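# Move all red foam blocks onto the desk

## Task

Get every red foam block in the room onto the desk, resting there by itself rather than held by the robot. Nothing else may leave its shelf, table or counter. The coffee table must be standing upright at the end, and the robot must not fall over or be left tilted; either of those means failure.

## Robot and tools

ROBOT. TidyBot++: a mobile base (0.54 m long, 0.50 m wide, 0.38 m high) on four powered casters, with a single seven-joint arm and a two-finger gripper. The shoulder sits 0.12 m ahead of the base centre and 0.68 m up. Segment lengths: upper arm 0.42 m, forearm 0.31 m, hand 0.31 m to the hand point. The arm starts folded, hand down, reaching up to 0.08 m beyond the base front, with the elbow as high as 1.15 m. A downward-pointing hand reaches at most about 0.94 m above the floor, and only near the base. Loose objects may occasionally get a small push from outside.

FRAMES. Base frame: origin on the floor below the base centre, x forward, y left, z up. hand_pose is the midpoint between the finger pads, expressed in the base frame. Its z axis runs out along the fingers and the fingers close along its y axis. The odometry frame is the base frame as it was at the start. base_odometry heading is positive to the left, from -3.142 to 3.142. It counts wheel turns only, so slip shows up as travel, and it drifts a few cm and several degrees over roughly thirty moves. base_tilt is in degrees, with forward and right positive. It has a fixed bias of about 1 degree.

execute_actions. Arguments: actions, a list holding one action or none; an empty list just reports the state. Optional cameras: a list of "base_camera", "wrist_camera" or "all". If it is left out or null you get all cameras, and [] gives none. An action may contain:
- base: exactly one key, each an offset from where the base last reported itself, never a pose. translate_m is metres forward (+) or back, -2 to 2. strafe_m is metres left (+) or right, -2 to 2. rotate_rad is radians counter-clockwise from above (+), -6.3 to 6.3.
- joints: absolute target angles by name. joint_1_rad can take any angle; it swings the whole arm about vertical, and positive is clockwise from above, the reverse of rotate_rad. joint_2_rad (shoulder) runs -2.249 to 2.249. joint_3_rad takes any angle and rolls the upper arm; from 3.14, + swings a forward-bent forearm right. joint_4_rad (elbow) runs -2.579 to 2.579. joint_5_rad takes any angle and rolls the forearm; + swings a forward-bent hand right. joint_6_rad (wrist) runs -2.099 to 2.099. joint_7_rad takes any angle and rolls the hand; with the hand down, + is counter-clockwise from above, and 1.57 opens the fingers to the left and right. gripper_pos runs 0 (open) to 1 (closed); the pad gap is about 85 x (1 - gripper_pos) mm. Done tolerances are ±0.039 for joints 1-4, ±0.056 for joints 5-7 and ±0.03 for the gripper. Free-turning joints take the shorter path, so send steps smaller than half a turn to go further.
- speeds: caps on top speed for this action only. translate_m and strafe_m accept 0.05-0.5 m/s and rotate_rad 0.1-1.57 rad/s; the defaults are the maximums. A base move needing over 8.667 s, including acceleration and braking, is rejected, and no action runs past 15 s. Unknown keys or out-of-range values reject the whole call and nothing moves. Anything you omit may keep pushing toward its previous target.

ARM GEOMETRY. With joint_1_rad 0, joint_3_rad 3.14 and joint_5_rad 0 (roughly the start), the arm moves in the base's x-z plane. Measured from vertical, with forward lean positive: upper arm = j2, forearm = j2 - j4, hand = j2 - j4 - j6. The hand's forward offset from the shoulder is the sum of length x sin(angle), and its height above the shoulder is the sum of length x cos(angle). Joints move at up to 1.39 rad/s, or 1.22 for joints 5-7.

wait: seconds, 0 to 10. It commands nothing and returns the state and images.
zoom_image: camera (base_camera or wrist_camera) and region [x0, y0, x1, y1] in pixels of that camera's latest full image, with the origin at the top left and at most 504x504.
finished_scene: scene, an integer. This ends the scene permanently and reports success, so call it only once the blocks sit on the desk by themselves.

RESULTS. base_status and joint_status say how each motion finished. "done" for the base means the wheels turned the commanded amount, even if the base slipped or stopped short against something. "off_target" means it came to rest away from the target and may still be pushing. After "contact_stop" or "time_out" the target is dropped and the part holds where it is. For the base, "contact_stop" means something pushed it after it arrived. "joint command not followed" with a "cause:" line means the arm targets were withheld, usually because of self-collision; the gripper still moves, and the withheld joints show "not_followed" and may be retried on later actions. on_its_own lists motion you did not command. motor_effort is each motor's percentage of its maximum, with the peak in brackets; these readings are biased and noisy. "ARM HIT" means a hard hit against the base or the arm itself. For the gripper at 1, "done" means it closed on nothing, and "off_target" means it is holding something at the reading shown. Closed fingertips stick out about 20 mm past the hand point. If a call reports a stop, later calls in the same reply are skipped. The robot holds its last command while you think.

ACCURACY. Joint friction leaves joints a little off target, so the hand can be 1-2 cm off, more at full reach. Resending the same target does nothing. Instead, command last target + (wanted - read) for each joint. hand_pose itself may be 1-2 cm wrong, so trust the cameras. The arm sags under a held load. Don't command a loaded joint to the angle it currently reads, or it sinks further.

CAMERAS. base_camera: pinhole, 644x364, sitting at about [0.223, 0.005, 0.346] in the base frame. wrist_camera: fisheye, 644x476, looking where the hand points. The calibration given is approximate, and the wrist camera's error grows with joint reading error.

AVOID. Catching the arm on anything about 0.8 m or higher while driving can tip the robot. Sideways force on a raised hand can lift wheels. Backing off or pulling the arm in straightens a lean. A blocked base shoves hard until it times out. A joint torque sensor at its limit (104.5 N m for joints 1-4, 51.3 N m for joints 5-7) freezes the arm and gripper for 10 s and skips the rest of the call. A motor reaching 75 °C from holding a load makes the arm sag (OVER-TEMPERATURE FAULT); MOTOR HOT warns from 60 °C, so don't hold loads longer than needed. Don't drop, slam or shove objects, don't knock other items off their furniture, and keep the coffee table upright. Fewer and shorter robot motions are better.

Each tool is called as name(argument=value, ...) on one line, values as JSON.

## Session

execute_actions(actions=[{"joints":{"joint_1_rad":0,"joint_2_rad":-0.6,"joint_4_rad":-1.4,"joint_6_rad":-1.3,"joint_7_rad":1.57}}])

Scene clock: 2.40 s.
base_odometry: x=+0.000 y=+0.000 heading=+0.000 (m, m, rad; odometry frame)
base_tilt: forward=-0.7 right=-0.2 (deg)
base_status: not commanded
joint_positions: joint_1_rad=+0.018 joint_2_rad=-0.593 joint_3_rad=+3.131 joint_4_rad=-1.422 joint_5_rad=+0.017 joint_6_rad=-1.262 joint_7_rad=+1.591 gripper_pos=+0.000
joint_status: all done
motor_effort: joint_1_rad=+1(1) joint_2_rad=+3(5) joint_3_rad=+1(1) joint_4_rad=+19(23) joint_5_rad=-1(0) joint_6_rad=+7(7) joint_7_rad=+2(2) (%)
hand_pose: x=+0.3855 y=-0.0035 z=+1.0886 quat_wxyz=(+0.018, +0.865, +0.005, +0.502) (m; base frame)
pictures: base_camera, wrist_camera
camera_calibration (this result's frames):
wrist_camera: T_world_to_cam=[[-0.0210826, -0.995989, 0.0869598, -0.0974945], [-0.48503, -0.0658687, -0.872014, 1.19777], [0.874244, -0.0605624, -0.481695, 0.316787], [0, 0, 0, 1]] pos_world=[0.301949, 0.000977519, 1.20554]
Images, in order (width x height): base_camera 644x364, wrist_camera 644x476.

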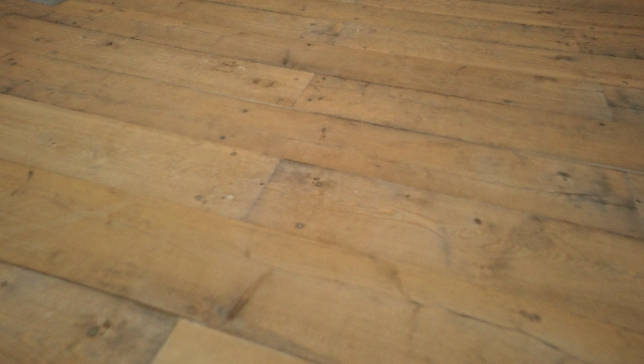

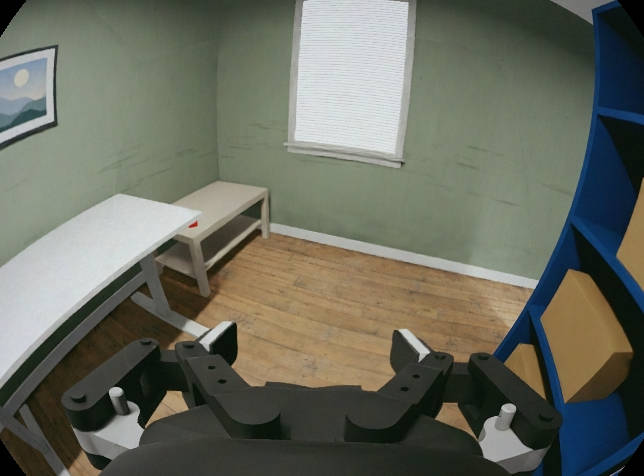

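execute_actions(actions=[{"base":{"rotate_rad":1.32},"joints":{"joint_2_rad":-0.3,"joint_4_rad":-1.9,"joint_6_rad":-0.9}}])

execute_actions(actions=[{"base":{"strafe_m":-1.5}}])

Scene clock: 6.53 s.
base_odometry: x=+0.000 y=+0.000 heading=+1.319 (m, m, rad; odometry frame)
base_tilt: forward=-0.6 right=-0.2 (deg)
base_status: done
joint_positions: joint_1_rad=+0.012 joint_2_rad=-0.298 joint_3_rad=+3.131 joint_4_rad=-1.879 joint_5_rad=+0.017 joint_6_rad=-0.936 joint_7_rad=+1.590 gripper_pos=+0.000
joint_status: all done
motor_effort: joint_1_rad=+1(0) joint_2_rad=-9(13) joint_3_rad=+1(1) joint_4_rad=+22(24) joint_5_rad=-1(2) joint_6_rad=+5(7) joint_7_rad=+2(1) (%)
hand_pose: x=+0.4917 y=-0.0029 z=+0.8285 quat_wxyz=(+0.013, +0.951, +0.012, +0.307) (m; base frame)
pictures: base_camera, wrist_camera
camera_calibration (this result's frames):
wrist_camera: T_world_to_cam=[[0.0261716, -0.996217, 0.0828603, -0.0918919], [-0.801588, -0.0704405, -0.593713, 0.947595], [0.597303, -0.0508814, -0.8004, 0.498924], [0, 0, 0, 1]] pos_world=[0.463977, 0.000590636, 0.969552]
Images, in order (width x height): base_camera 644x364, wrist_camera 644x476.

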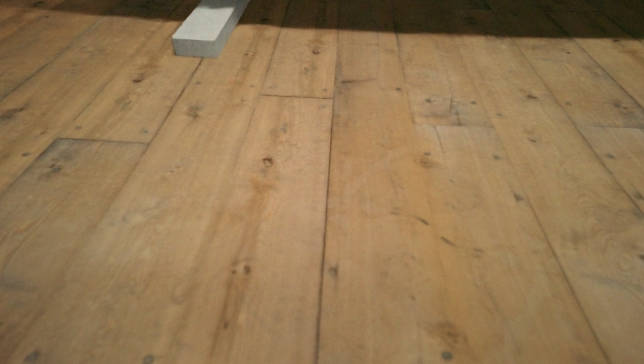

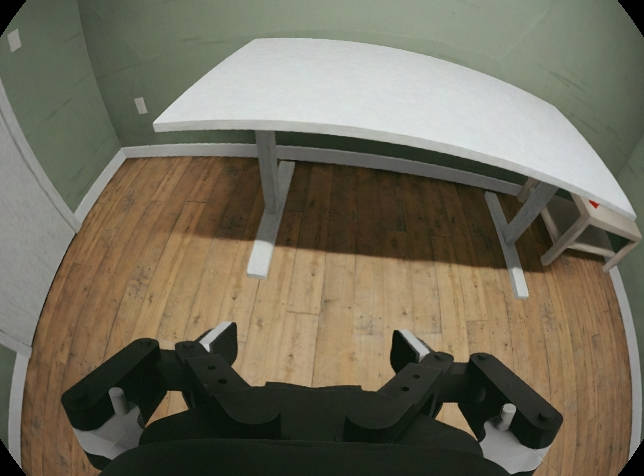

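Scene clock: 10.90 s.
base_odometry: x=+1.453 y=-0.371 heading=+1.320 (m, m, rad; odometry frame)
base_tilt: forward=-0.6 right=-0.2 (deg)
base_status: done
joint_positions: joint_1_rad=+0.011 joint_2_rad=-0.298 joint_3_rad=+3.130 joint_4_rad=-1.879 joint_5_rad=+0.017 joint_6_rad=-0.936 joint_7_rad=+1.590 gripper_pos=+0.000
joint_status: not commanded
motor_effort: joint_1_rad=+1(2) joint_2_rad=-9(10) joint_3_rad=+1(3) joint_4_rad=+22(23) joint_5_rad=+0(0) joint_6_rad=+5(5) joint_7_rad=+1(2) (%)
hand_pose: x=+0.4917 y=-0.0026 z=+0.8285 quat_wxyz=(+0.013, +0.951, +0.013, +0.307) (m; base frame)
pictures: base_camera, wrist_camera
camera_calibration (this result's frames):
wrist_camera: T_world_to_cam=[[0.0270556, -0.996194, 0.0828624, -0.0919943], [-0.801511, -0.0711542, -0.593731, 0.947603], [0.597367, -0.0503514, -0.800386, 0.498898], [0, 0, 0, 1]] pos_world=[0.463978, 0.000902056, 0.969555]
Images, in order (width x height): base_camera 644x364, wrist_camera 644x476.

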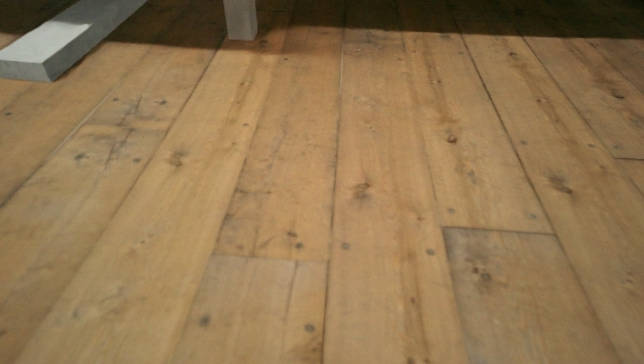

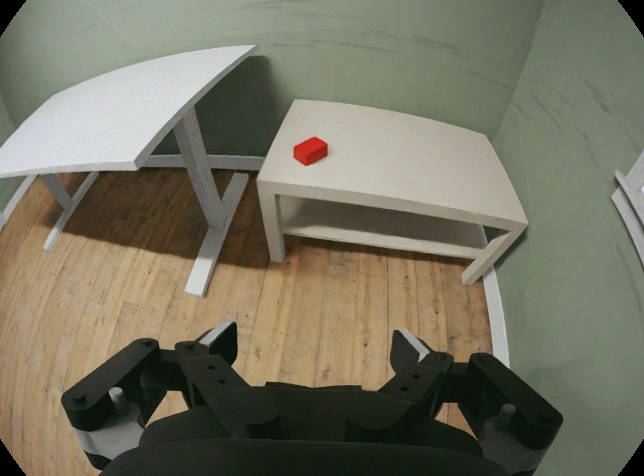

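execute_actions(actions=[{"base":{"translate_m":0.62},"joints":{"joint_1_rad":-0.03,"joint_2_rad":0.4,"joint_4_rad":-1.75,"joint_6_rad":-1.0,"joint_7_rad":0.6}}], cameras=["wrist_camera"])

Scene clock: 18.93 s.
base_odometry: x=+1.608 y=+0.230 heading=+1.320 (m, m, rad; odometry frame)
base_tilt: forward=-0.6 right=-0.2 (deg)
base_status: done
joint_positions: joint_1_rad=-0.011 joint_2_rad=+0.405 joint_3_rad=+3.130 joint_4_rad=-1.772 joint_5_rad=+0.017 joint_6_rad=-0.962 joint_7_rad=+0.617 gripper_pos=+0.000
joint_status: all done
motor_effort: joint_1_rad=+1(2) joint_2_rad=-30(32) joint_3_rad=+0(2) joint_4_rad=+15(24) joint_5_rad=-1(1) joint_6_rad=-1(6) joint_7_rad=+1(1) (%)
hand_pose: x=+0.5438 y=+0.0064 z=+0.5783 quat_wxyz=(+0.004, +0.896, -0.445, +0.004) (m; base frame)
pictures: wrist_camera
camera_calibration (this result's frames):
wrist_camera: T_world_to_cam=[[-0.772591, -0.633732, 0.0385567, 0.394479], [-0.634724, 0.77239, -0.0232031, 0.415336], [-0.0150763, -0.0423994, -0.998987, 0.715853], [0, 0, 0, 1]] pos_world=[0.579188, -0.0404555, 0.709555]
Images, in order (width x height): wrist_camera 644x476.

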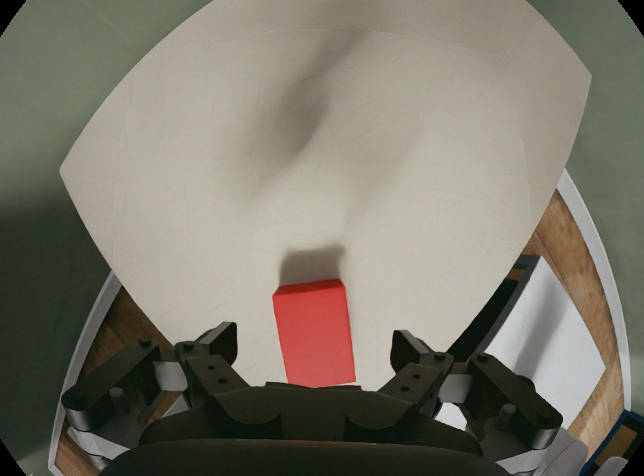

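execute_actions(actions=[{"base":{"translate_m":0.02},"joints":{"joint_7_rad":0.76,"joint_2_rad":0.5,"joint_4_rad":-1.85,"joint_6_rad":-0.8}}], cameras=["wrist_camera"])

execute_actions(actions=[{"joints":{"joint_2_rad":0.585,"joint_4_rad":-1.92,"joint_6_rad":-0.63}}], cameras=["wrist_camera"])

execute_actions(actions=[{"joints":{"gripper_pos":1}}], cameras=[])

execute_actions(actions=[{"joints":{"joint_2_rad":0.05,"joint_4_rad":-1.3,"joint_6_rad":-1.3}}], cameras=[])

execute_actions(actions=[{"joints":{"joint_1_rad":-1.0,"joint_7_rad":1.57,"joint_2_rad":0.35,"joint_4_rad":-0.98,"joint_6_rad":-1.2}}], cameras=["wrist_camera"])

Scene clock: 22.53 s.
base_odometry: x=+1.613 y=+0.249 heading=+1.320 (m, m, rad; odometry frame)
base_tilt: forward=-0.6 right=-0.2 (deg)
base_status: done
joint_positions: joint_1_rad=-0.012 joint_2_rad=+0.503 joint_3_rad=+3.130 joint_4_rad=-1.833 joint_5_rad=+0.017 joint_6_rad=-0.833 joint_7_rad=+0.744 gripper_pos=+0.000
joint_status: all done
motor_effort: joint_1_rad=+1(1) joint_2_rad=-32(35) joint_3_rad=+0(1) joint_4_rad=+13(17) joint_5_rad=-1(1) joint_6_rad=-1(1) joint_7_rad=+1(1) (%)
hand_pose: x=+0.5398 y=+0.0074 z=+0.5214 quat_wxyz=(+0.009, +0.922, -0.386, -0.011) (m; base frame)
pictures: wrist_camera
camera_calibration (this result's frames):
wrist_camera: T_world_to_cam=[[-0.682748, -0.728239, 0.0593621, 0.335526], [-0.729492, 0.683988, 0.000804281, 0.449975], [-0.0411887, -0.042755, -0.998236, 0.67266], [0, 0, 0, 1]] pos_world=[0.585039, -0.0346755, 0.651194]
Images, in order (width x height): wrist_camera 644x476.

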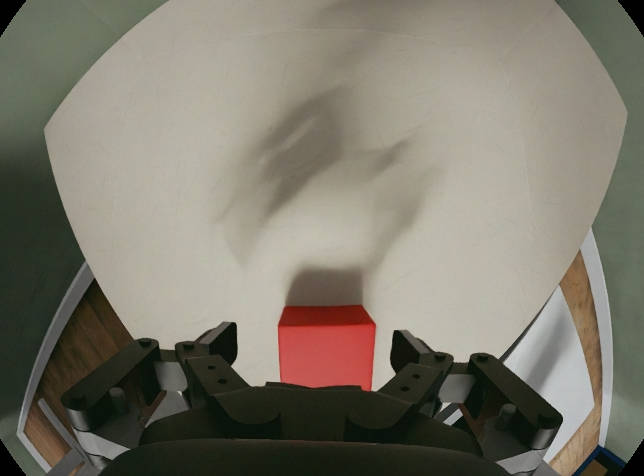

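Scene clock: 23.47 s.
base_odometry: x=+1.613 y=+0.249 heading=+1.320 (m, m, rad; odometry frame)
base_tilt: forward=-0.6 right=-0.1 (deg)
base_status: not commanded
joint_positions: joint_1_rad=-0.012 joint_2_rad=+0.586 joint_3_rad=+3.130 joint_4_rad=-1.899 joint_5_rad=+0.017 joint_6_rad=-0.663 joint_7_rad=+0.744 gripper_pos=+0.000
joint_status: all done
motor_effort: joint_1_rad=+1(0) joint_2_rad=-32(35) joint_3_rad=+0(1) joint_4_rad=+12(13) joint_5_rad=-1(2) joint_6_rad=-1(0) joint_7_rad=+1(1) (%)
hand_pose: x=+0.5414 y=+0.0085 z=+0.4721 quat_wxyz=(+0.003, +0.923, -0.385, -0.002) (m; base frame)
pictures: wrist_camera
camera_calibration (this result's frames):
wrist_camera: T_world_to_cam=[[-0.682664, -0.72949, 0.0426053, 0.348182], [-0.730452, 0.682857, -0.0120983, 0.45712], [-0.0202678, -0.0393802, -0.999019, 0.612595], [0, 0, 0, 1]] pos_world=[0.584011, -0.0340288, 0.60269]
Images, in order (width x height): wrist_camera 644x476.

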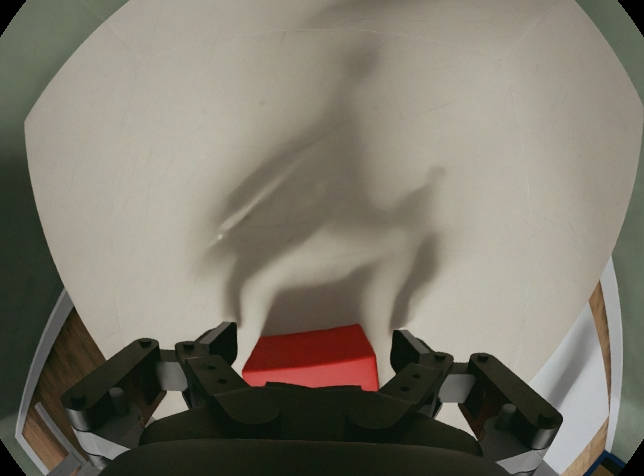

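Scene clock: 24.57 s.
base_odometry: x=+1.613 y=+0.249 heading=+1.320 (m, m, rad; odometry frame)
base_tilt: forward=-0.6 right=-0.1 (deg)
base_status: not commanded
joint_positions: joint_1_rad=-0.013 joint_2_rad=+0.582 joint_3_rad=+3.130 joint_4_rad=-1.899 joint_5_rad=+0.017 joint_6_rad=-0.663 joint_7_rad=+0.744 gripper_pos=+0.368
joint_status: gripper_pos off_target (ended at +0.368, target +1.000)
motor_effort: joint_1_rad=+0(0) joint_2_rad=-32(33) joint_3_rad=+0(1) joint_4_rad=+12(13) joint_5_rad=-1(2) joint_6_rad=-1(5) joint_7_rad=+1(1) (%)
hand_pose: x=+0.5421 y=+0.0085 z=+0.4737 quat_wxyz=(+0.003, +0.923, -0.385, +0.000) (m; base frame)
pictures: none
No camera images: the call's "cameras" was empty. Leave "cameras" out to get every camera's image.

Scene clock: 26.60 s.
base_odometry: x=+1.613 y=+0.249 heading=+1.320 (m, m, rad; odometry frame)
base_tilt: forward=-0.6 right=-0.2 (deg)
base_status: not commanded
joint_positions: joint_1_rad=-0.013 joint_2_rad=+0.049 joint_3_rad=+3.130 joint_4_rad=-1.323 joint_5_rad=+0.017 joint_6_rad=-1.265 joint_7_rad=+0.744 gripper_pos=+0.368
joint_status: all done
motor_effort: joint_1_rad=+1(1) joint_2_rad=-23(36) joint_3_rad=+0(0) joint_4_rad=+22(22) joint_5_rad=+0(1) joint_6_rad=+5(4) joint_7_rad=+1(1) (%)
hand_pose: x=+0.5981 y=+0.0074 z=+0.8918 quat_wxyz=(-0.095, +0.891, -0.378, +0.231) (m; base frame)
pictures: none
No camera images: the call's "cameras" was empty. Leave "cameras" out to get every camera's image.

Scene clock: 28.87 s.
base_odometry: x=+1.613 y=+0.249 heading=+1.320 (m, m, rad; odometry frame)
base_tilt: forward=-0.6 right=-0.3 (deg)
base_status: not commanded
joint_positions: joint_1_rad=-0.990 joint_2_rad=+0.341 joint_3_rad=+3.130 joint_4_rad=-1.009 joint_5_rad=+0.017 joint_6_rad=-1.238 joint_7_rad=+1.551 gripper_pos=+0.368
joint_status: all done
motor_effort: joint_1_rad=+1(1) joint_2_rad=-34(34) joint_3_rad=+0(1) joint_4_rad=+22(22) joint_5_rad=-1(1) joint_6_rad=+5(5) joint_7_rad=+1(1) (%)
hand_pose: x=+0.4524 y=+0.5120 z=+0.8824 quat_wxyz=(-0.127, +0.848, +0.453, +0.242) (m; base frame)
pictures: wrist_camera
camera_calibration (this result's frames):
wrist_camera: T_world_to_cam=[[0.837834, -0.543349, 0.0529731, -0.155065], [-0.434899, -0.722945, -0.536855, 1.10237], [0.329996, 0.426757, -0.84201, 0.504789], [0, 0, 0, 1]] pos_world=[0.442757, 0.497274, 1.02506]
Images, in order (width x height): wrist_camera 644x476.

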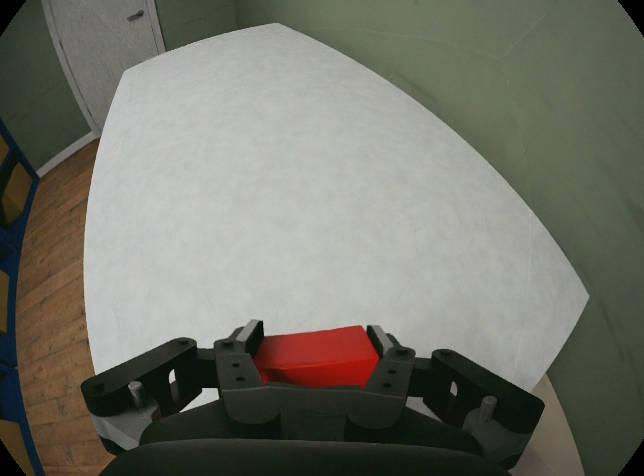

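execute_actions(actions=[{"joints":{"joint_1_rad":-0.9,"joint_2_rad":0.53,"joint_6_rad":-1.3}}], cameras=[])

execute_actions(actions=[{"joints":{"gripper_pos":0}}], cameras=[])

execute_actions(actions=[{"joints":{"joint_2_rad":-0.1,"joint_6_rad":-1.5}}], cameras=["wrist_camera"])

execute_actions(actions=[{"joints":{"joint_1_rad":-2.6,"joint_6_rad":-1.1}}], cameras=["wrist_camera"])

Scene clock: 32.43 s.
base_odometry: x=+1.613 y=+0.249 heading=+1.320 (m, m, rad; odometry frame)
base_tilt: forward=-0.6 right=-0.2 (deg)
base_status: not commanded
joint_positions: joint_1_rad=-0.913 joint_2_rad=+0.525 joint_3_rad=+3.129 joint_4_rad=-0.984 joint_5_rad=+0.015 joint_6_rad=-1.272 joint_7_rad=+1.551 gripper_pos=+0.368
joint_status: all done
motor_effort: joint_1_rad=+1(5) joint_2_rad=-39(43) joint_3_rad=+0(4) joint_4_rad=+20(23) joint_5_rad=-1(5) joint_6_rad=+3(8) joint_7_rad=+2(3) (%)
hand_pose: x=+0.5046 y=+0.5041 z=+0.7741 quat_wxyz=(-0.078, +0.885, +0.430, +0.162) (m; base frame)
pictures: none
No camera images: the call's "cameras" was empty. Leave "cameras" out to get every camera's image.

Scene clock: 33.53 s.
base_odometry: x=+1.613 y=+0.249 heading=+1.320 (m, m, rad; odometry frame)
base_tilt: forward=-0.6 right=-0.2 (deg)
base_status: not commanded
joint_positions: joint_1_rad=-0.913 joint_2_rad=+0.525 joint_3_rad=+3.129 joint_4_rad=-0.984 joint_5_rad=+0.015 joint_6_rad=-1.272 joint_7_rad=+1.551 gripper_pos=+0.000
joint_status: all done
motor_effort: joint_1_rad=+1(1) joint_2_rad=-39(40) joint_3_rad=+0(0) joint_4_rad=+21(21) joint_5_rad=+0(1) joint_6_rad=+2(3) joint_7_rad=+1(1) (%)
hand_pose: x=+0.5046 y=+0.5041 z=+0.7741 quat_wxyz=(-0.078, +0.885, +0.430, +0.162) (m; base frame)
pictures: none
No camera images: the call's "cameras" was empty. Leave "cameras" out to get every camera's image.

Scene clock: 35.57 s.
base_odometry: x=+1.613 y=+0.249 heading=+1.320 (m, m, rad; odometry frame)
base_tilt: forward=-0.6 right=-0.2 (deg)
base_status: not commanded
joint_positions: joint_1_rad=-0.913 joint_2_rad=-0.104 joint_3_rad=+3.129 joint_4_rad=-0.984 joint_5_rad=+0.015 joint_6_rad=-1.463 joint_7_rad=+1.551 gripper_pos=+0.000
joint_status: all done
motor_effort: joint_1_rad=+1(1) joint_2_rad=-14(43) joint_3_rad=+1(0) joint_4_rad=+19(23) joint_5_rad=-1(1) joint_6_rad=+7(6) joint_7_rad=+1(1) (%)
hand_pose: x=+0.3748 y=+0.3350 z=+1.0833 quat_wxyz=(-0.170, +0.829, +0.401, +0.349) (m; base frame)
pictures: wrist_camera
camera_calibration (this result's frames):
wrist_camera: T_world_to_cam=[[0.785053, -0.617355, 0.0506365, -0.149731], [-0.396175, -0.563266, -0.725104, 1.18443], [0.476169, 0.549184, -0.686775, 0.511145], [0, 0, 0, 1]] pos_world=[0.343399, 0.294001, 1.21746]
Images, in order (width x height): wrist_camera 644x476.

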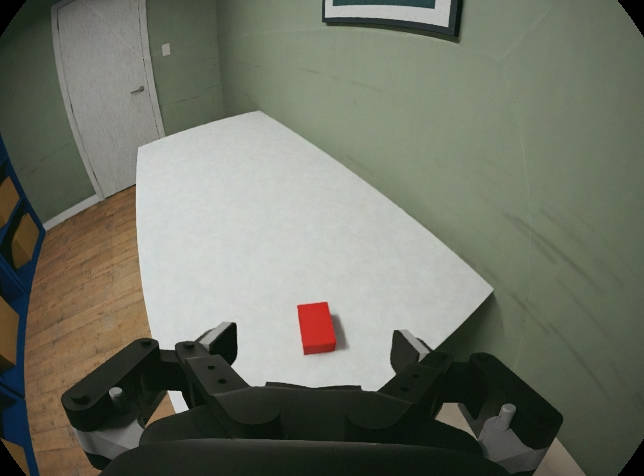

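Scene clock: 38.47 s.
base_odometry: x=+1.613 y=+0.249 heading=+1.320 (m, m, rad; odometry frame)
base_tilt: forward=-0.6 right=-0.1 (deg)
base_status: not commanded
joint_positions: joint_1_rad=-2.585 joint_2_rad=-0.104 joint_3_rad=+3.129 joint_4_rad=-0.984 joint_5_rad=+0.015 joint_6_rad=-1.137 joint_7_rad=+1.551 gripper_pos=+0.000
joint_status: all done
motor_effort: joint_1_rad=+0(1) joint_2_rad=-15(16) joint_3_rad=+1(2) joint_4_rad=+20(20) joint_5_rad=-1(1) joint_6_rad=+7(7) joint_7_rad=+2(2) (%)
hand_pose: x=-0.2901 y=+0.2499 z=+1.1662 quat_wxyz=(-0.513, +0.236, +0.813, +0.146) (m; base frame)
pictures: wrist_camera
camera_calibration (this result's frames):
wrist_camera: T_world_to_cam=[[0.544223, 0.837732, 0.0450153, -0.111449], [0.37318, -0.193677, -0.907318, 1.27649], [-0.751371, 0.510582, -0.418028, 0.271537], [0, 0, 0, 1]] pos_world=[-0.211684, 0.20195, 1.27671]
Images, in order (width x height): wrist_camera 644x476.

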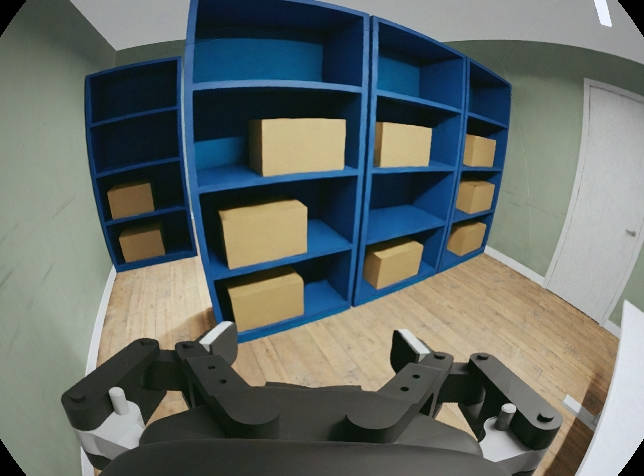

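execute_actions(actions=[{"base":{"strafe_m":-0.17},"joints":{"joint_1_rad":-3.14,"joint_2_rad":-0.6,"joint_4_rad":-1.4,"joint_6_rad":-1.3}}], cameras=[])

execute_actions(actions=[{"base":{"translate_m":-1.3}}], cameras=["wrist_camera"])

Scene clock: 42.20 s.
base_odometry: x=+1.778 y=+0.207 heading=+1.320 (m, m, rad; odometry frame)
base_tilt: forward=-0.6 right=-0.2 (deg)
base_status: done
joint_positions: joint_1_rad=-3.124 joint_2_rad=-0.599 joint_3_rad=+3.128 joint_4_rad=-1.374 joint_5_rad=+0.015 joint_6_rad=-1.265 joint_7_rad=+1.551 gripper_pos=+0.000
joint_status: all done
motor_effort: joint_1_rad=+1(1) joint_2_rad=+5(19) joint_3_rad=+1(4) joint_4_rad=+19(21) joint_5_rad=-1(0) joint_6_rad=+7(9) joint_7_rad=+2(1) (%)
hand_pose: x=-0.1411 y=+0.0014 z=+1.1132 quat_wxyz=(-0.524, +0.011, +0.852, +0.007) (m; base frame)
pictures: none
No camera images: the call's "cameras" was empty. Leave "cameras" out to get every camera's image.

Scene clock: 46.17 s.
base_odometry: x=+1.456 y=-1.053 heading=+1.320 (m, m, rad; odometry frame)
base_tilt: forward=-0.7 right=-0.2 (deg)
base_status: done
joint_positions: joint_1_rad=-3.124 joint_2_rad=-0.597 joint_3_rad=+3.128 joint_4_rad=-1.378 joint_5_rad=+0.015 joint_6_rad=-1.267 joint_7_rad=+1.551 gripper_pos=+0.000
joint_status: not commanded
motor_effort: joint_1_rad=+1(1) joint_2_rad=+5(8) joint_3_rad=+1(2) joint_4_rad=+19(20) joint_5_rad=-1(1) joint_6_rad=+8(8) joint_7_rad=+1(2) (%)
hand_pose: x=-0.1422 y=+0.0014 z=+1.1100 quat_wxyz=(-0.520, +0.011, +0.854, +0.007) (m; base frame)
pictures: wrist_camera
camera_calibration (this result's frames):
wrist_camera: T_world_to_cam=[[0.0383388, 0.997964, 0.0509729, -0.0599465], [0.447565, 0.0284583, -0.893798, 1.11742], [-0.893429, 0.0570808, -0.445563, 0.497068], [0, 0, 0, 1]] pos_world=[-0.0537237, -0.000348389, 1.22328]
Images, in order (width x height): wrist_camera 644x476.

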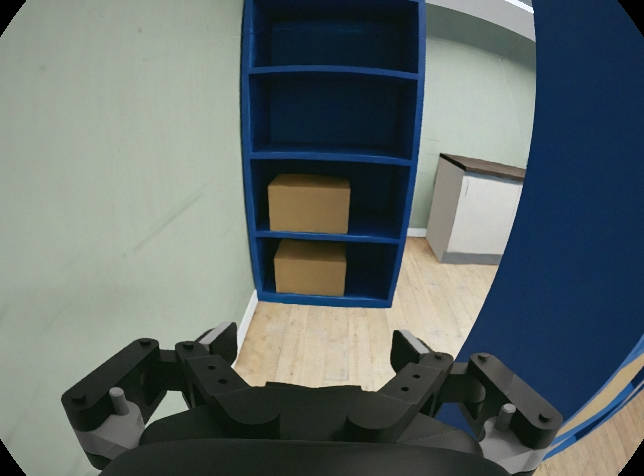

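execute_actions(actions=[{"base":{"translate_m":-0.95},"joints":{"joint_1_rad":-2.0}}], cameras=["wrist_camera"])

Scene clock: 50.13 s.
base_odometry: x=+1.220 y=-1.973 heading=+1.320 (m, m, rad; odometry frame)
base_tilt: forward=-0.6 right=-0.2 (deg)
base_status: done
joint_positions: joint_1_rad=-2.014 joint_2_rad=-0.603 joint_3_rad=+3.128 joint_4_rad=-1.378 joint_5_rad=+0.015 joint_6_rad=-1.268 joint_7_rad=+1.551 gripper_pos=+0.000
joint_status: all done
motor_effort: joint_1_rad=+1(0) joint_2_rad=+5(8) joint_3_rad=+1(2) joint_4_rad=+19(19) joint_5_rad=-1(0) joint_6_rad=+7(7) joint_7_rad=+2(2) (%)
hand_pose: x=+0.0051 y=+0.2322 z=+1.1111 quat_wxyz=(-0.440, +0.458, +0.719, +0.281) (m; base frame)
pictures: wrist_camera
camera_calibration (this result's frames):
wrist_camera: T_world_to_cam=[[0.910973, 0.409315, 0.0508796, -0.16374], [0.222838, -0.384599, -0.895783, 1.14518], [-0.347089, 0.827372, -0.44157, 0.4299], [0, 0, 0, 1]] pos_world=[0.0431863, 0.151769, 1.224]
Images, in order (width x height): wrist_camera 644x476.

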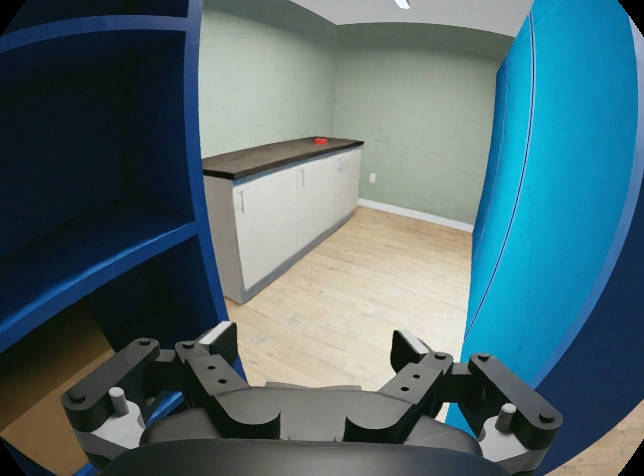

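execute_actions(actions=[{"base":{"strafe_m":2.0},"joints":{"joint_1_rad":-0.2}}], cameras=[])

execute_actions(actions=[{"base":{"rotate_rad":3.14},"joints":{"joint_1_rad":0.05}}], cameras=["wrist_camera"])

execute_actions(actions=[{"base":{"strafe_m":-0.7}}])

Scene clock: 58.53 s.
base_odometry: x=-0.718 y=-1.478 heading=+1.320 (m, m, rad; odometry frame)
base_tilt: forward=-0.6 right=-0.2 (deg)
base_status: done
joint_positions: joint_1_rad=-0.216 joint_2_rad=-0.603 joint_3_rad=+3.128 joint_4_rad=-1.378 joint_5_rad=+0.015 joint_6_rad=-1.269 joint_7_rad=+1.551 gripper_pos=+0.000
joint_status: all done
motor_effort: joint_1_rad=+1(1) joint_2_rad=+5(8) joint_3_rad=+1(3) joint_4_rad=+19(19) joint_5_rad=-1(0) joint_6_rad=+7(7) joint_7_rad=+1(2) (%)
hand_pose: x=+0.3708 y=+0.0583 z=+1.1106 quat_wxyz=(-0.054, +0.849, +0.088, +0.519) (m; base frame)
pictures: none
No camera images: the call's "cameras" was empty. Leave "cameras" out to get every camera's image.

Scene clock: 61.83 s.
base_odometry: x=-0.718 y=-1.478 heading=-1.824 (m, m, rad; odometry frame)
base_tilt: forward=-0.6 right=-0.2 (deg)
base_status: done
joint_positions: joint_1_rad=+0.036 joint_2_rad=-0.603 joint_3_rad=+3.128 joint_4_rad=-1.378 joint_5_rad=+0.015 joint_6_rad=-1.269 joint_7_rad=+1.551 gripper_pos=+0.000
joint_status: all done
motor_effort: joint_1_rad=+1(0) joint_2_rad=+5(8) joint_3_rad=+1(2) joint_4_rad=+18(20) joint_5_rad=-2(1) joint_6_rad=+7(7) joint_7_rad=+1(2) (%)
hand_pose: x=+0.3773 y=-0.0061 z=+1.1106 quat_wxyz=(+0.012, +0.853, -0.019, +0.521) (m; base frame)
pictures: wrist_camera
camera_calibration (this result's frames):
wrist_camera: T_world_to_cam=[[-0.0569893, -0.997076, 0.0509124, -0.0485888], [-0.445206, -0.020264, -0.895199, 1.22383], [0.893613, -0.0736832, -0.442749, 0.283732], [0, 0, 0, 1]] pos_world=[0.288543, -0.00274071, 1.22367]
Images, in order (width x height): wrist_camera 644x476.

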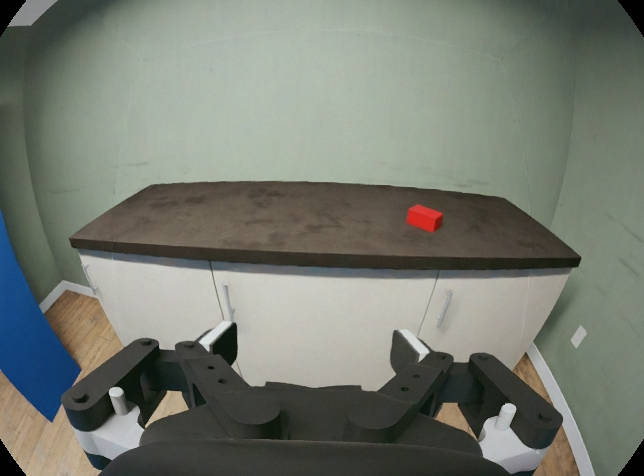

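Scene clock: 64.60 s.
base_odometry: x=-1.396 y=-1.304 heading=-1.823 (m, m, rad; odometry frame)
base_tilt: forward=-0.7 right=-0.2 (deg)
base_status: done
joint_positions: joint_1_rad=+0.036 joint_2_rad=-0.603 joint_3_rad=+3.128 joint_4_rad=-1.378 joint_5_rad=+0.015 joint_6_rad=-1.269 joint_7_rad=+1.551 gripper_pos=+0.000
joint_status: not commanded
motor_effort: joint_1_rad=+1(0) joint_2_rad=+4(6) joint_3_rad=+1(4) joint_4_rad=+19(19) joint_5_rad=-1(0) joint_6_rad=+8(8) joint_7_rad=+1(1) (%)
hand_pose: x=+0.3773 y=-0.0062 z=+1.1106 quat_wxyz=(+0.012, +0.853, -0.019, +0.521) (m; base frame)
pictures: base_camera, wrist_camera
camera_calibration (this result's frames):
wrist_camera: T_world_to_cam=[[-0.0575019, -0.997047, 0.0509067, -0.048524], [-0.445216, -0.02003, -0.895199, 1.22384], [0.893575, -0.0741401, -0.44275, 0.283736], [0, 0, 0, 1]] pos_world=[0.288541, -0.00283107, 1.22367]
Images, in order (width x height): base_camera 644x364, wrist_camera 644x476.

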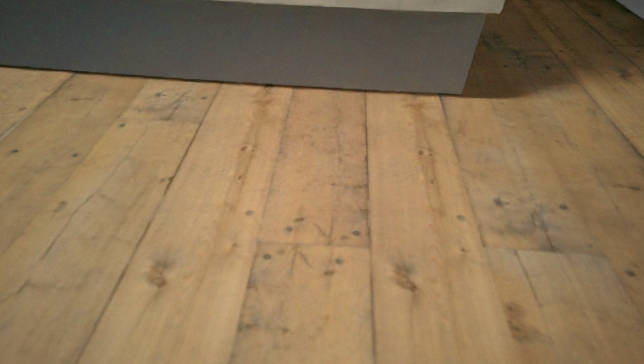

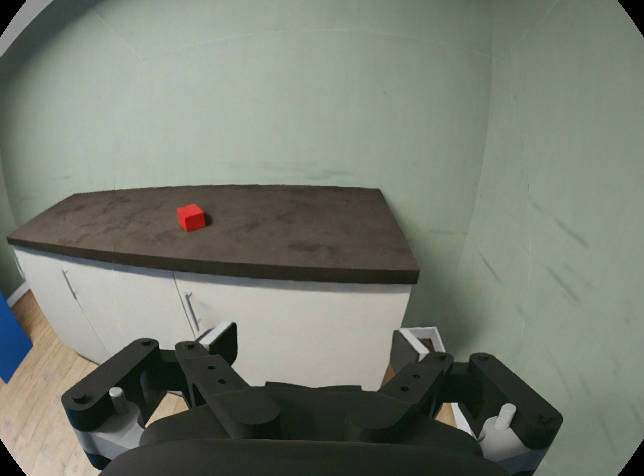

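execute_actions(actions=[{"base":{"translate_m":0.38},"speeds":{"translate_m":0.25},"joints":{"joint_1_rad":-0.61,"joint_2_rad":0.1,"joint_4_rad":-0.93,"joint_6_rad":-1.2,"joint_7_rad":1.57}}], cameras=["wrist_camera"])

Scene clock: 69.77 s.
base_odometry: x=-1.491 y=-1.672 heading=-1.823 (m, m, rad; odometry frame)
base_tilt: forward=-0.6 right=-0.2 (deg)
base_status: done
joint_positions: joint_1_rad=-0.596 joint_2_rad=+0.106 joint_3_rad=+3.128 joint_4_rad=-0.957 joint_5_rad=+0.015 joint_6_rad=-1.235 joint_7_rad=+1.551 gripper_pos=+0.000
joint_status: all done
motor_effort: joint_1_rad=+1(0) joint_2_rad=-24(27) joint_3_rad=+1(1) joint_4_rad=+21(22) joint_5_rad=-1(2) joint_6_rad=+6(9) joint_7_rad=+2(2) (%)
hand_pose: x=+0.5736 y=+0.3128 z=+1.0458 quat_wxyz=(-0.120, +0.873, +0.264, +0.391) (m; base frame)
pictures: wrist_camera
camera_calibration (this result's frames):
wrist_camera: T_world_to_cam=[[0.554707, -0.830608, 0.0489001, -0.117006], [-0.523511, -0.39409, -0.7554, 1.27529], [0.646712, 0.393426, -0.653437, 0.318988], [0, 0, 0, 1]] pos_world=[0.526239, 0.279895, 1.17751]
Images, in order (width x height): wrist_camera 644x476.

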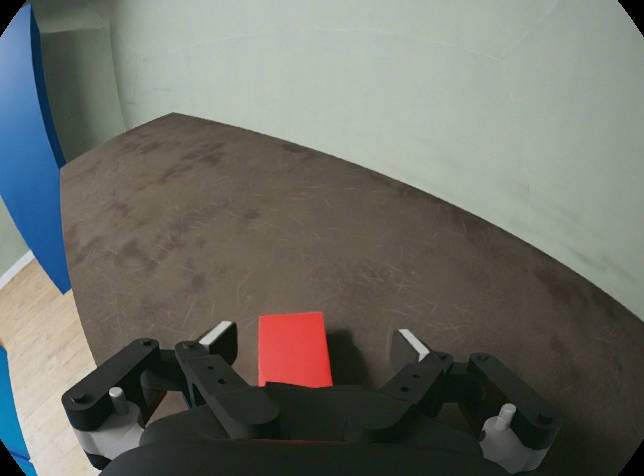

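execute_actions(actions=[{"joints":{"joint_1_rad":-0.66}}], cameras=[])

execute_actions(actions=[{"joints":{"joint_2_rad":0.22,"joint_4_rad":-1.04,"joint_6_rad":-1.19}}], cameras=["wrist_camera"])

Scene clock: 72.90 s.
base_odometry: x=-1.491 y=-1.672 heading=-1.823 (m, m, rad; odometry frame)
base_tilt: forward=-0.7 right=-0.2 (deg)
base_status: not commanded
joint_positions: joint_1_rad=-0.650 joint_2_rad=+0.106 joint_3_rad=+3.128 joint_4_rad=-0.957 joint_5_rad=+0.015 joint_6_rad=-1.235 joint_7_rad=+1.551 gripper_pos=+0.000
joint_status: all done
motor_effort: joint_1_rad=+1(2) joint_2_rad=-24(24) joint_3_rad=+0(0) joint_4_rad=+21(21) joint_5_rad=-1(1) joint_6_rad=+6(6) joint_7_rad=+1(1) (%)
hand_pose: x=+0.5561 y=+0.3368 z=+1.0458 quat_wxyz=(-0.131, +0.866, +0.288, +0.388) (m; base frame)
pictures: none
No camera images: the call's "cameras" was empty. Leave "cameras" out to get every camera's image.

Scene clock: 74.27 s.
base_odometry: x=-1.491 y=-1.672 heading=-1.823 (m, m, rad; odometry frame)
base_tilt: forward=-0.6 right=-0.2 (deg)
base_status: not commanded
joint_positions: joint_1_rad=-0.650 joint_2_rad=+0.225 joint_3_rad=+3.128 joint_4_rad=-1.023 joint_5_rad=+0.015 joint_6_rad=-1.227 joint_7_rad=+1.552 gripper_pos=+0.000
joint_status: all done
motor_effort: joint_1_rad=+1(0) joint_2_rad=-30(34) joint_3_rad=+1(1) joint_4_rad=+22(24) joint_5_rad=-1(2) joint_6_rad=+5(7) joint_7_rad=+2(1) (%)
hand_pose: x=+0.5820 y=+0.3565 z=+0.9469 quat_wxyz=(-0.104, +0.897, +0.298, +0.310) (m; base frame)
pictures: wrist_camera
camera_calibration (this result's frames):
wrist_camera: T_world_to_cam=[[0.605857, -0.793993, 0.0501255, -0.124454], [-0.598749, -0.49655, -0.628441, 1.18224], [0.523867, 0.350733, -0.776241, 0.434742], [0, 0, 0, 1]] pos_world=[0.555518, 0.335747, 1.08667]
Images, in order (width x height): wrist_camera 644x476.

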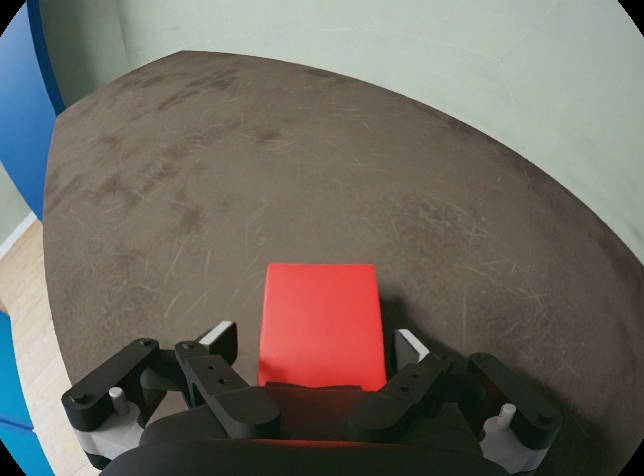

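execute_actions(actions=[{"joints":{"joint_2_rad":0.245}}], cameras=[])

execute_actions(actions=[{"joints":{"gripper_pos":1}}], cameras=[])

execute_actions(actions=[{"joints":{"joint_2_rad":-0.6,"joint_4_rad":-1.1}}], cameras=["wrist_camera"])

execute_actions(actions=[{"base":{"translate_m":-0.38},"joints":{"joint_1_rad":0,"joint_4_rad":-1.4,"joint_6_rad":-1.5}}], cameras=[])

execute_actions(actions=[{"base":{"strafe_m":0.7}}], cameras=[])

execute_actions(actions=[{"base":{"rotate_rad":-3.14}}], cameras=[])

execute_actions(actions=[{"base":{"strafe_m":-2.0}}])

Scene clock: 78.10 s.
base_odometry: x=-1.491 y=-1.672 heading=-1.823 (m, m, rad; odometry frame)
base_tilt: forward=-0.6 right=-0.2 (deg)
base_status: not commanded
joint_positions: joint_1_rad=-0.650 joint_2_rad=+0.238 joint_3_rad=+3.128 joint_4_rad=-1.023 joint_5_rad=+0.015 joint_6_rad=-1.227 joint_7_rad=+1.552 gripper_pos=+0.000
joint_status: all done
motor_effort: joint_1_rad=+1(1) joint_2_rad=-30(30) joint_3_rad=+0(0) joint_4_rad=+22(22) joint_5_rad=-1(1) joint_6_rad=+4(5) joint_7_rad=+1(1) (%)
hand_pose: x=+0.5847 y=+0.3586 z=+0.9390 quat_wxyz=(-0.102, +0.899, +0.299, +0.304) (m; base frame)
pictures: none
No camera images: the call's "cameras" was empty. Leave "cameras" out to get every camera's image.

Scene clock: 79.20 s.
base_odometry: x=-1.491 y=-1.672 heading=-1.823 (m, m, rad; odometry frame)
base_tilt: forward=-0.6 right=-0.2 (deg)
base_status: not commanded
joint_positions: joint_1_rad=-0.650 joint_2_rad=+0.237 joint_3_rad=+3.128 joint_4_rad=-1.023 joint_5_rad=+0.015 joint_6_rad=-1.226 joint_7_rad=+1.552 gripper_pos=+0.387
joint_status: gripper_pos off_target (ended at +0.387, target +1.000)
motor_effort: joint_1_rad=+1(0) joint_2_rad=-29(30) joint_3_rad=+1(1) joint_4_rad=+21(22) joint_5_rad=-1(3) joint_6_rad=+5(5) joint_7_rad=+1(1) (%)
hand_pose: x=+0.5847 y=+0.3586 z=+0.9402 quat_wxyz=(-0.102, +0.898, +0.299, +0.305) (m; base frame)
pictures: none
No camera images: the call's "cameras" was empty. Leave "cameras" out to get every camera's image.

Scene clock: 81.57 s.
base_odometry: x=-1.491 y=-1.672 heading=-1.823 (m, m, rad; odometry frame)
base_tilt: forward=-0.6 right=-0.2 (deg)
base_status: not commanded
joint_positions: joint_1_rad=-0.650 joint_2_rad=-0.602 joint_3_rad=+3.128 joint_4_rad=-1.075 joint_5_rad=+0.015 joint_6_rad=-1.226 joint_7_rad=+1.552 gripper_pos=+0.387
joint_status: all done
motor_effort: joint_1_rad=+1(1) joint_2_rad=+8(33) joint_3_rad=+1(1) joint_4_rad=+15(24) joint_5_rad=-1(1) joint_6_rad=+9(9) joint_7_rad=+1(2) (%)
hand_pose: x=+0.2865 y=+0.1321 z=+1.2690 quat_wxyz=(-0.211, +0.712, +0.236, +0.626) (m; base frame)
pictures: wrist_camera
camera_calibration (this result's frames):
wrist_camera: T_world_to_cam=[[0.577029, -0.815843, 0.0379052, -0.113121], [-0.069573, -0.0953441, -0.99301, 1.35434], [0.813755, 0.570359, -0.111777, -0.0370228], [0, 0, 0, 1]] pos_world=[0.189627, 0.0579556, 1.34502]
Images, in order (width x height): wrist_camera 644x476.

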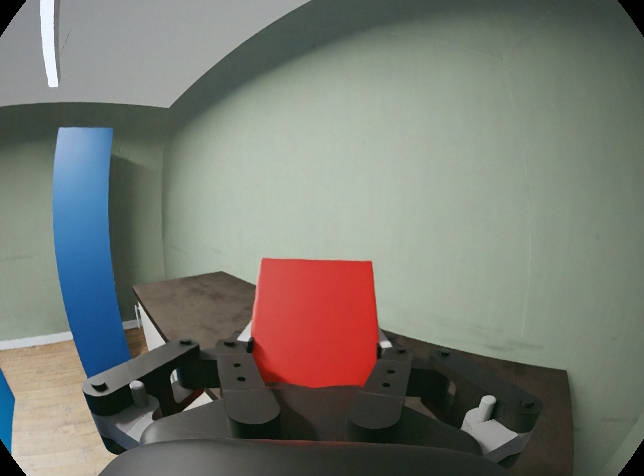

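Scene clock: 83.77 s.
base_odometry: x=-1.396 y=-1.304 heading=-1.823 (m, m, rad; odometry frame)
base_tilt: forward=-0.6 right=-0.2 (deg)
base_status: done
joint_positions: joint_1_rad=-0.016 joint_2_rad=-0.604 joint_3_rad=+3.128 joint_4_rad=-1.375 joint_5_rad=+0.015 joint_6_rad=-1.468 joint_7_rad=+1.552 gripper_pos=+0.387
joint_status: all done
motor_effort: joint_1_rad=+1(1) joint_2_rad=+5(10) joint_3_rad=+1(5) joint_4_rad=+18(20) joint_5_rad=-1(1) joint_6_rad=+6(8) joint_7_rad=+1(1) (%)
hand_pose: x=+0.3433 y=+0.0059 z=+1.0608 quat_wxyz=(+0.000, +0.900, +0.003, +0.436) (m; base frame)
pictures: none
No camera images: the call's "cameras" was empty. Leave "cameras" out to get every camera's image.

Scene clock: 86.53 s.
base_odometry: x=-0.718 y=-1.478 heading=-1.822 (m, m, rad; odometry frame)
base_tilt: forward=-0.6 right=-0.2 (deg)
base_status: done
joint_positions: joint_1_rad=-0.016 joint_2_rad=-0.604 joint_3_rad=+3.128 joint_4_rad=-1.375 joint_5_rad=+0.015 joint_6_rad=-1.468 joint_7_rad=+1.552 gripper_pos=+0.387
joint_status: not commanded
motor_effort: joint_1_rad=+1(1) joint_2_rad=+5(6) joint_3_rad=+1(3) joint_4_rad=+19(19) joint_5_rad=-1(2) joint_6_rad=+6(7) joint_7_rad=+1(2) (%)
hand_pose: x=+0.3435 y=+0.0057 z=+1.0605 quat_wxyz=(+0.000, +0.900, +0.003, +0.436) (m; base frame)
pictures: none
No camera images: the call's "cameras" was empty. Leave "cameras" out to get every camera's image.

Scene clock: 89.83 s.
base_odometry: x=-0.718 y=-1.478 heading=+1.322 (m, m, rad; odometry frame)
base_tilt: forward=-0.6 right=-0.2 (deg)
base_status: done
joint_positions: joint_1_rad=-0.016 joint_2_rad=-0.604 joint_3_rad=+3.128 joint_4_rad=-1.376 joint_5_rad=+0.015 joint_6_rad=-1.468 joint_7_rad=+1.552 gripper_pos=+0.387
joint_status: not commanded
motor_effort: joint_1_rad=+1(1) joint_2_rad=+5(8) joint_3_rad=+1(2) joint_4_rad=+18(19) joint_5_rad=-1(0) joint_6_rad=+6(6) joint_7_rad=+1(1) (%)
hand_pose: x=+0.3435 y=+0.0057 z=+1.0604 quat_wxyz=(+0.000, +0.900, +0.003, +0.436) (m; base frame)
pictures: none
No camera images: the call's "cameras" was empty. Leave "cameras" out to get every camera's image.

Scene clock: 95.20 s.
base_odometry: x=+1.220 y=-1.974 heading=+1.321 (m, m, rad; odometry frame)
base_tilt: forward=-0.6 right=-0.2 (deg)
base_status: done
joint_positions: joint_1_rad=-0.009 joint_2_rad=-0.600 joint_3_rad=+3.125 joint_4_rad=-1.378 joint_5_rad=+0.000 joint_6_rad=-1.505 joint_7_rad=+1.552 gripper_pos=+0.387
joint_status: not commanded
motor_effort: joint_1_rad=+1(4) joint_2_rad=+5(14) joint_3_rad=+1(8) joint_4_rad=+18(19) joint_5_rad=-1(7) joint_6_rad=+7(14) joint_7_rad=+1(1) (%)
hand_pose: x=+0.3374 y=+0.0096 z=+1.0496 quat_wxyz=(-0.004, +0.909, +0.004, +0.416) (m; base frame)
pictures: base_camera, wrist_camera
camera_calibration (this result's frames):
wrist_camera: T_world_to_cam=[[0.00910928, -0.998858, 0.0468946, -0.0501267], [-0.641819, -0.0418021, -0.765716, 1.08235], [0.766802, -0.0231227, -0.641467, 0.544451], [0, 0, 0, 1]] pos_world=[0.277643, 0.00776421, 1.18037]
Images, in order (width x height): base_camera 644x364, wrist_camera 644x476.

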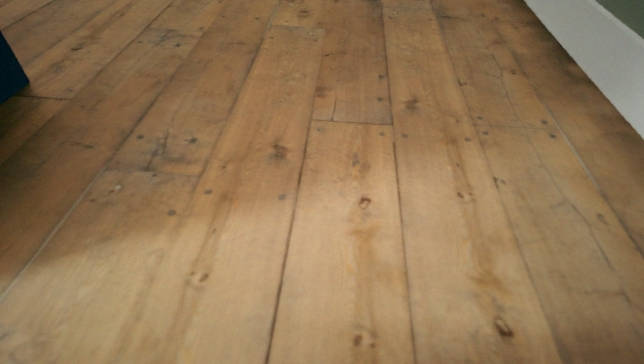

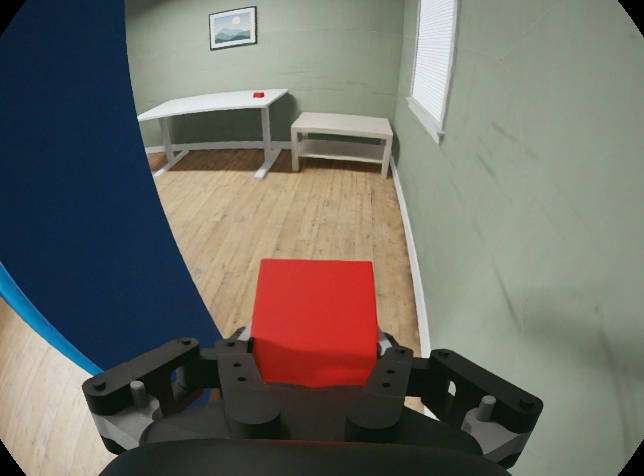

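execute_actions(actions=[{"base":{"translate_m":2.0}}], cameras=[])

execute_actions(actions=[{"base":{"strafe_m":1.0},"joints":{"joint_2_rad":0.4,"joint_4_rad":-0.8,"joint_6_rad":-1.1}}])

Scene clock: 102.07 s.
base_odometry: x=+1.715 y=-0.036 heading=+1.321 (m, m, rad; odometry frame)
base_tilt: forward=-0.6 right=-0.2 (deg)
base_status: done
joint_positions: joint_1_rad=-0.009 joint_2_rad=-0.596 joint_3_rad=+3.125 joint_4_rad=-1.379 joint_5_rad=+0.000 joint_6_rad=-1.505 joint_7_rad=+1.552 gripper_pos=+0.387
joint_status: not commanded
motor_effort: joint_1_rad=+1(0) joint_2_rad=+5(9) joint_3_rad=+1(2) joint_4_rad=+18(19) joint_5_rad=-1(1) joint_6_rad=+6(7) joint_7_rad=+1(1) (%)
hand_pose: x=+0.3389 y=+0.0097 z=+1.0481 quat_wxyz=(-0.004, +0.910, +0.004, +0.414) (m; base frame)
pictures: none
No camera images: the call's "cameras" was empty. Leave "cameras" out to get every camera's image.

Scene clock: 105.43 s.
base_odometry: x=+0.746 y=+0.212 heading=+1.320 (m, m, rad; odometry frame)
base_tilt: forward=-0.6 right=-0.1 (deg)
base_status: done
joint_positions: joint_1_rad=-0.009 joint_2_rad=+0.405 joint_3_rad=+3.126 joint_4_rad=-0.829 joint_5_rad=+0.000 joint_6_rad=-1.138 joint_7_rad=+1.552 gripper_pos=+0.387
joint_status: all done
motor_effort: joint_1_rad=+0(4) joint_2_rad=-37(39) joint_3_rad=+0(2) joint_4_rad=+23(22) joint_5_rad=-1(2) joint_6_rad=+6(7) joint_7_rad=+1(1) (%)
hand_pose: x=+0.7977 y=+0.0154 z=+0.9494 quat_wxyz=(-0.011, +0.927, +0.001, +0.376) (m; base frame)
pictures: base_camera, wrist_camera
camera_calibration (this result's frames):
wrist_camera: T_world_to_cam=[[0.0130751, -0.999382, 0.0326366, -0.0334582], [-0.707273, -0.0323157, -0.706201, 1.29685], [0.706819, -0.0138494, -0.707259, 0.237486], [0, 0, 0, 1]] pos_world=[0.749808, 0.0117603, 1.0849]
Images, in order (width x height): base_camera 644x364, wrist_camera 644x476.

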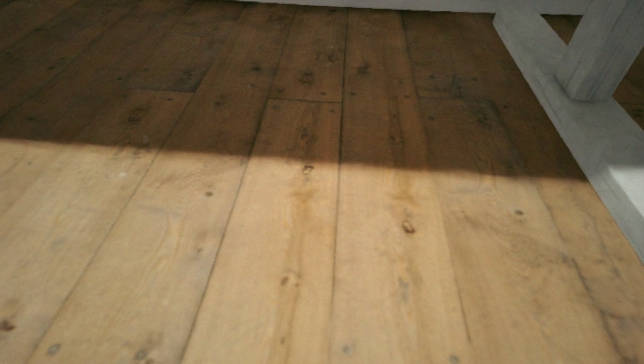

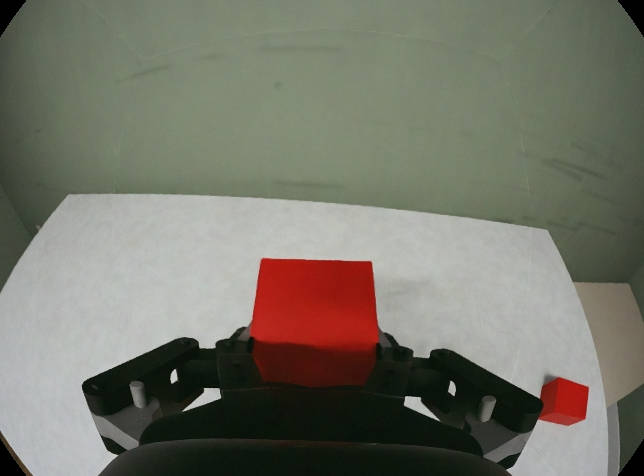

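execute_actions(actions=[{"joints":{"joint_2_rad":0.6,"joint_4_rad":-1.0,"joint_6_rad":-0.88}}], cameras=[])

execute_actions(actions=[{"joints":{"gripper_pos":0}}], cameras=[])

execute_actions(actions=[{"joints":{"joint_2_rad":0.2,"joint_6_rad":-1.3}}], cameras=["wrist_camera"])

Scene clock: 108.97 s.
base_odometry: x=+0.746 y=+0.212 heading=+1.320 (m, m, rad; odometry frame)
base_tilt: forward=-0.7 right=-0.2 (deg)
base_status: not commanded
joint_positions: joint_1_rad=-0.009 joint_2_rad=+0.598 joint_3_rad=+3.126 joint_4_rad=-0.992 joint_5_rad=+0.000 joint_6_rad=-0.916 joint_7_rad=+1.552 gripper_pos=+0.387
joint_status: all done
motor_effort: joint_1_rad=+1(0) joint_2_rad=-44(52) joint_3_rad=+0(1) joint_4_rad=+23(26) joint_5_rad=-1(1) joint_6_rad=+5(6) joint_7_rad=+1(2) (%)
hand_pose: x=+0.8547 y=+0.0166 z=+0.7733 quat_wxyz=(-0.010, +0.950, +0.000, +0.312) (m; base frame)
pictures: none
No camera images: the call's "cameras" was empty. Leave "cameras" out to get every camera's image.

Scene clock: 110.07 s.
base_odometry: x=+0.746 y=+0.212 heading=+1.320 (m, m, rad; odometry frame)
base_tilt: forward=-0.6 right=-0.2 (deg)
base_status: not commanded
joint_positions: joint_1_rad=-0.009 joint_2_rad=+0.598 joint_3_rad=+3.126 joint_4_rad=-0.992 joint_5_rad=+0.000 joint_6_rad=-0.916 joint_7_rad=+1.552 gripper_pos=+0.000
joint_status: all done
motor_effort: joint_1_rad=+1(1) joint_2_rad=-43(44) joint_3_rad=+0(0) joint_4_rad=+22(23) joint_5_rad=-1(1) joint_6_rad=+5(4) joint_7_rad=+2(1) (%)
hand_pose: x=+0.8547 y=+0.0166 z=+0.7733 quat_wxyz=(-0.010, +0.950, +0.000, +0.312) (m; base frame)
pictures: none
No camera images: the call's "cameras" was empty. Leave "cameras" out to get every camera's image.

Scene clock: 111.90 s.
base_odometry: x=+0.746 y=+0.212 heading=+1.320 (m, m, rad; odometry frame)
base_tilt: forward=-0.6 right=-0.2 (deg)
base_status: not commanded
joint_positions: joint_1_rad=-0.009 joint_2_rad=+0.196 joint_3_rad=+3.126 joint_4_rad=-0.992 joint_5_rad=+0.000 joint_6_rad=-1.265 joint_7_rad=+1.552 gripper_pos=+0.000
joint_status: all done
motor_effort: joint_1_rad=+1(1) joint_2_rad=-28(46) joint_3_rad=+1(0) joint_4_rad=+22(24) joint_5_rad=-1(1) joint_6_rad=+4(4) joint_7_rad=+1(1) (%)
hand_pose: x=+0.6900 y=+0.0142 z=+0.9718 quat_wxyz=(-0.009, +0.941, +0.002, +0.338) (m; base frame)
pictures: wrist_camera
camera_calibration (this result's frames):
wrist_camera: T_world_to_cam=[[0.0172325, -0.999184, 0.0365298, -0.0406183], [-0.762446, -0.0367674, -0.646006, 1.21609], [0.646822, -0.0167197, -0.762457, 0.424479], [0, 0, 0, 1]] pos_world=[0.653341, 0.0112244, 1.11073]
Images, in order (width x height): wrist_camera 644x476.

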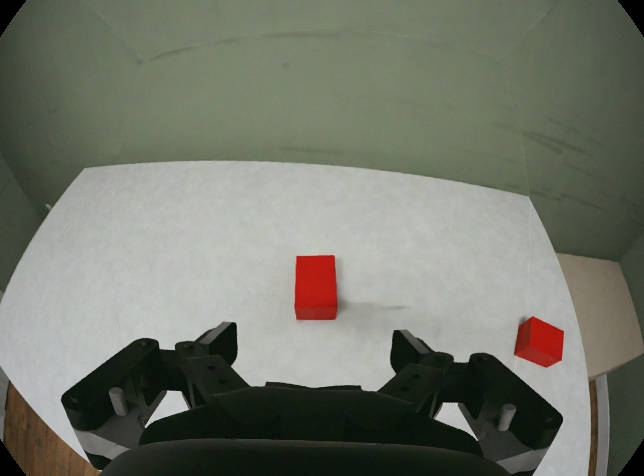

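finished_scene(scene=2)

The scene is finished: the task was done.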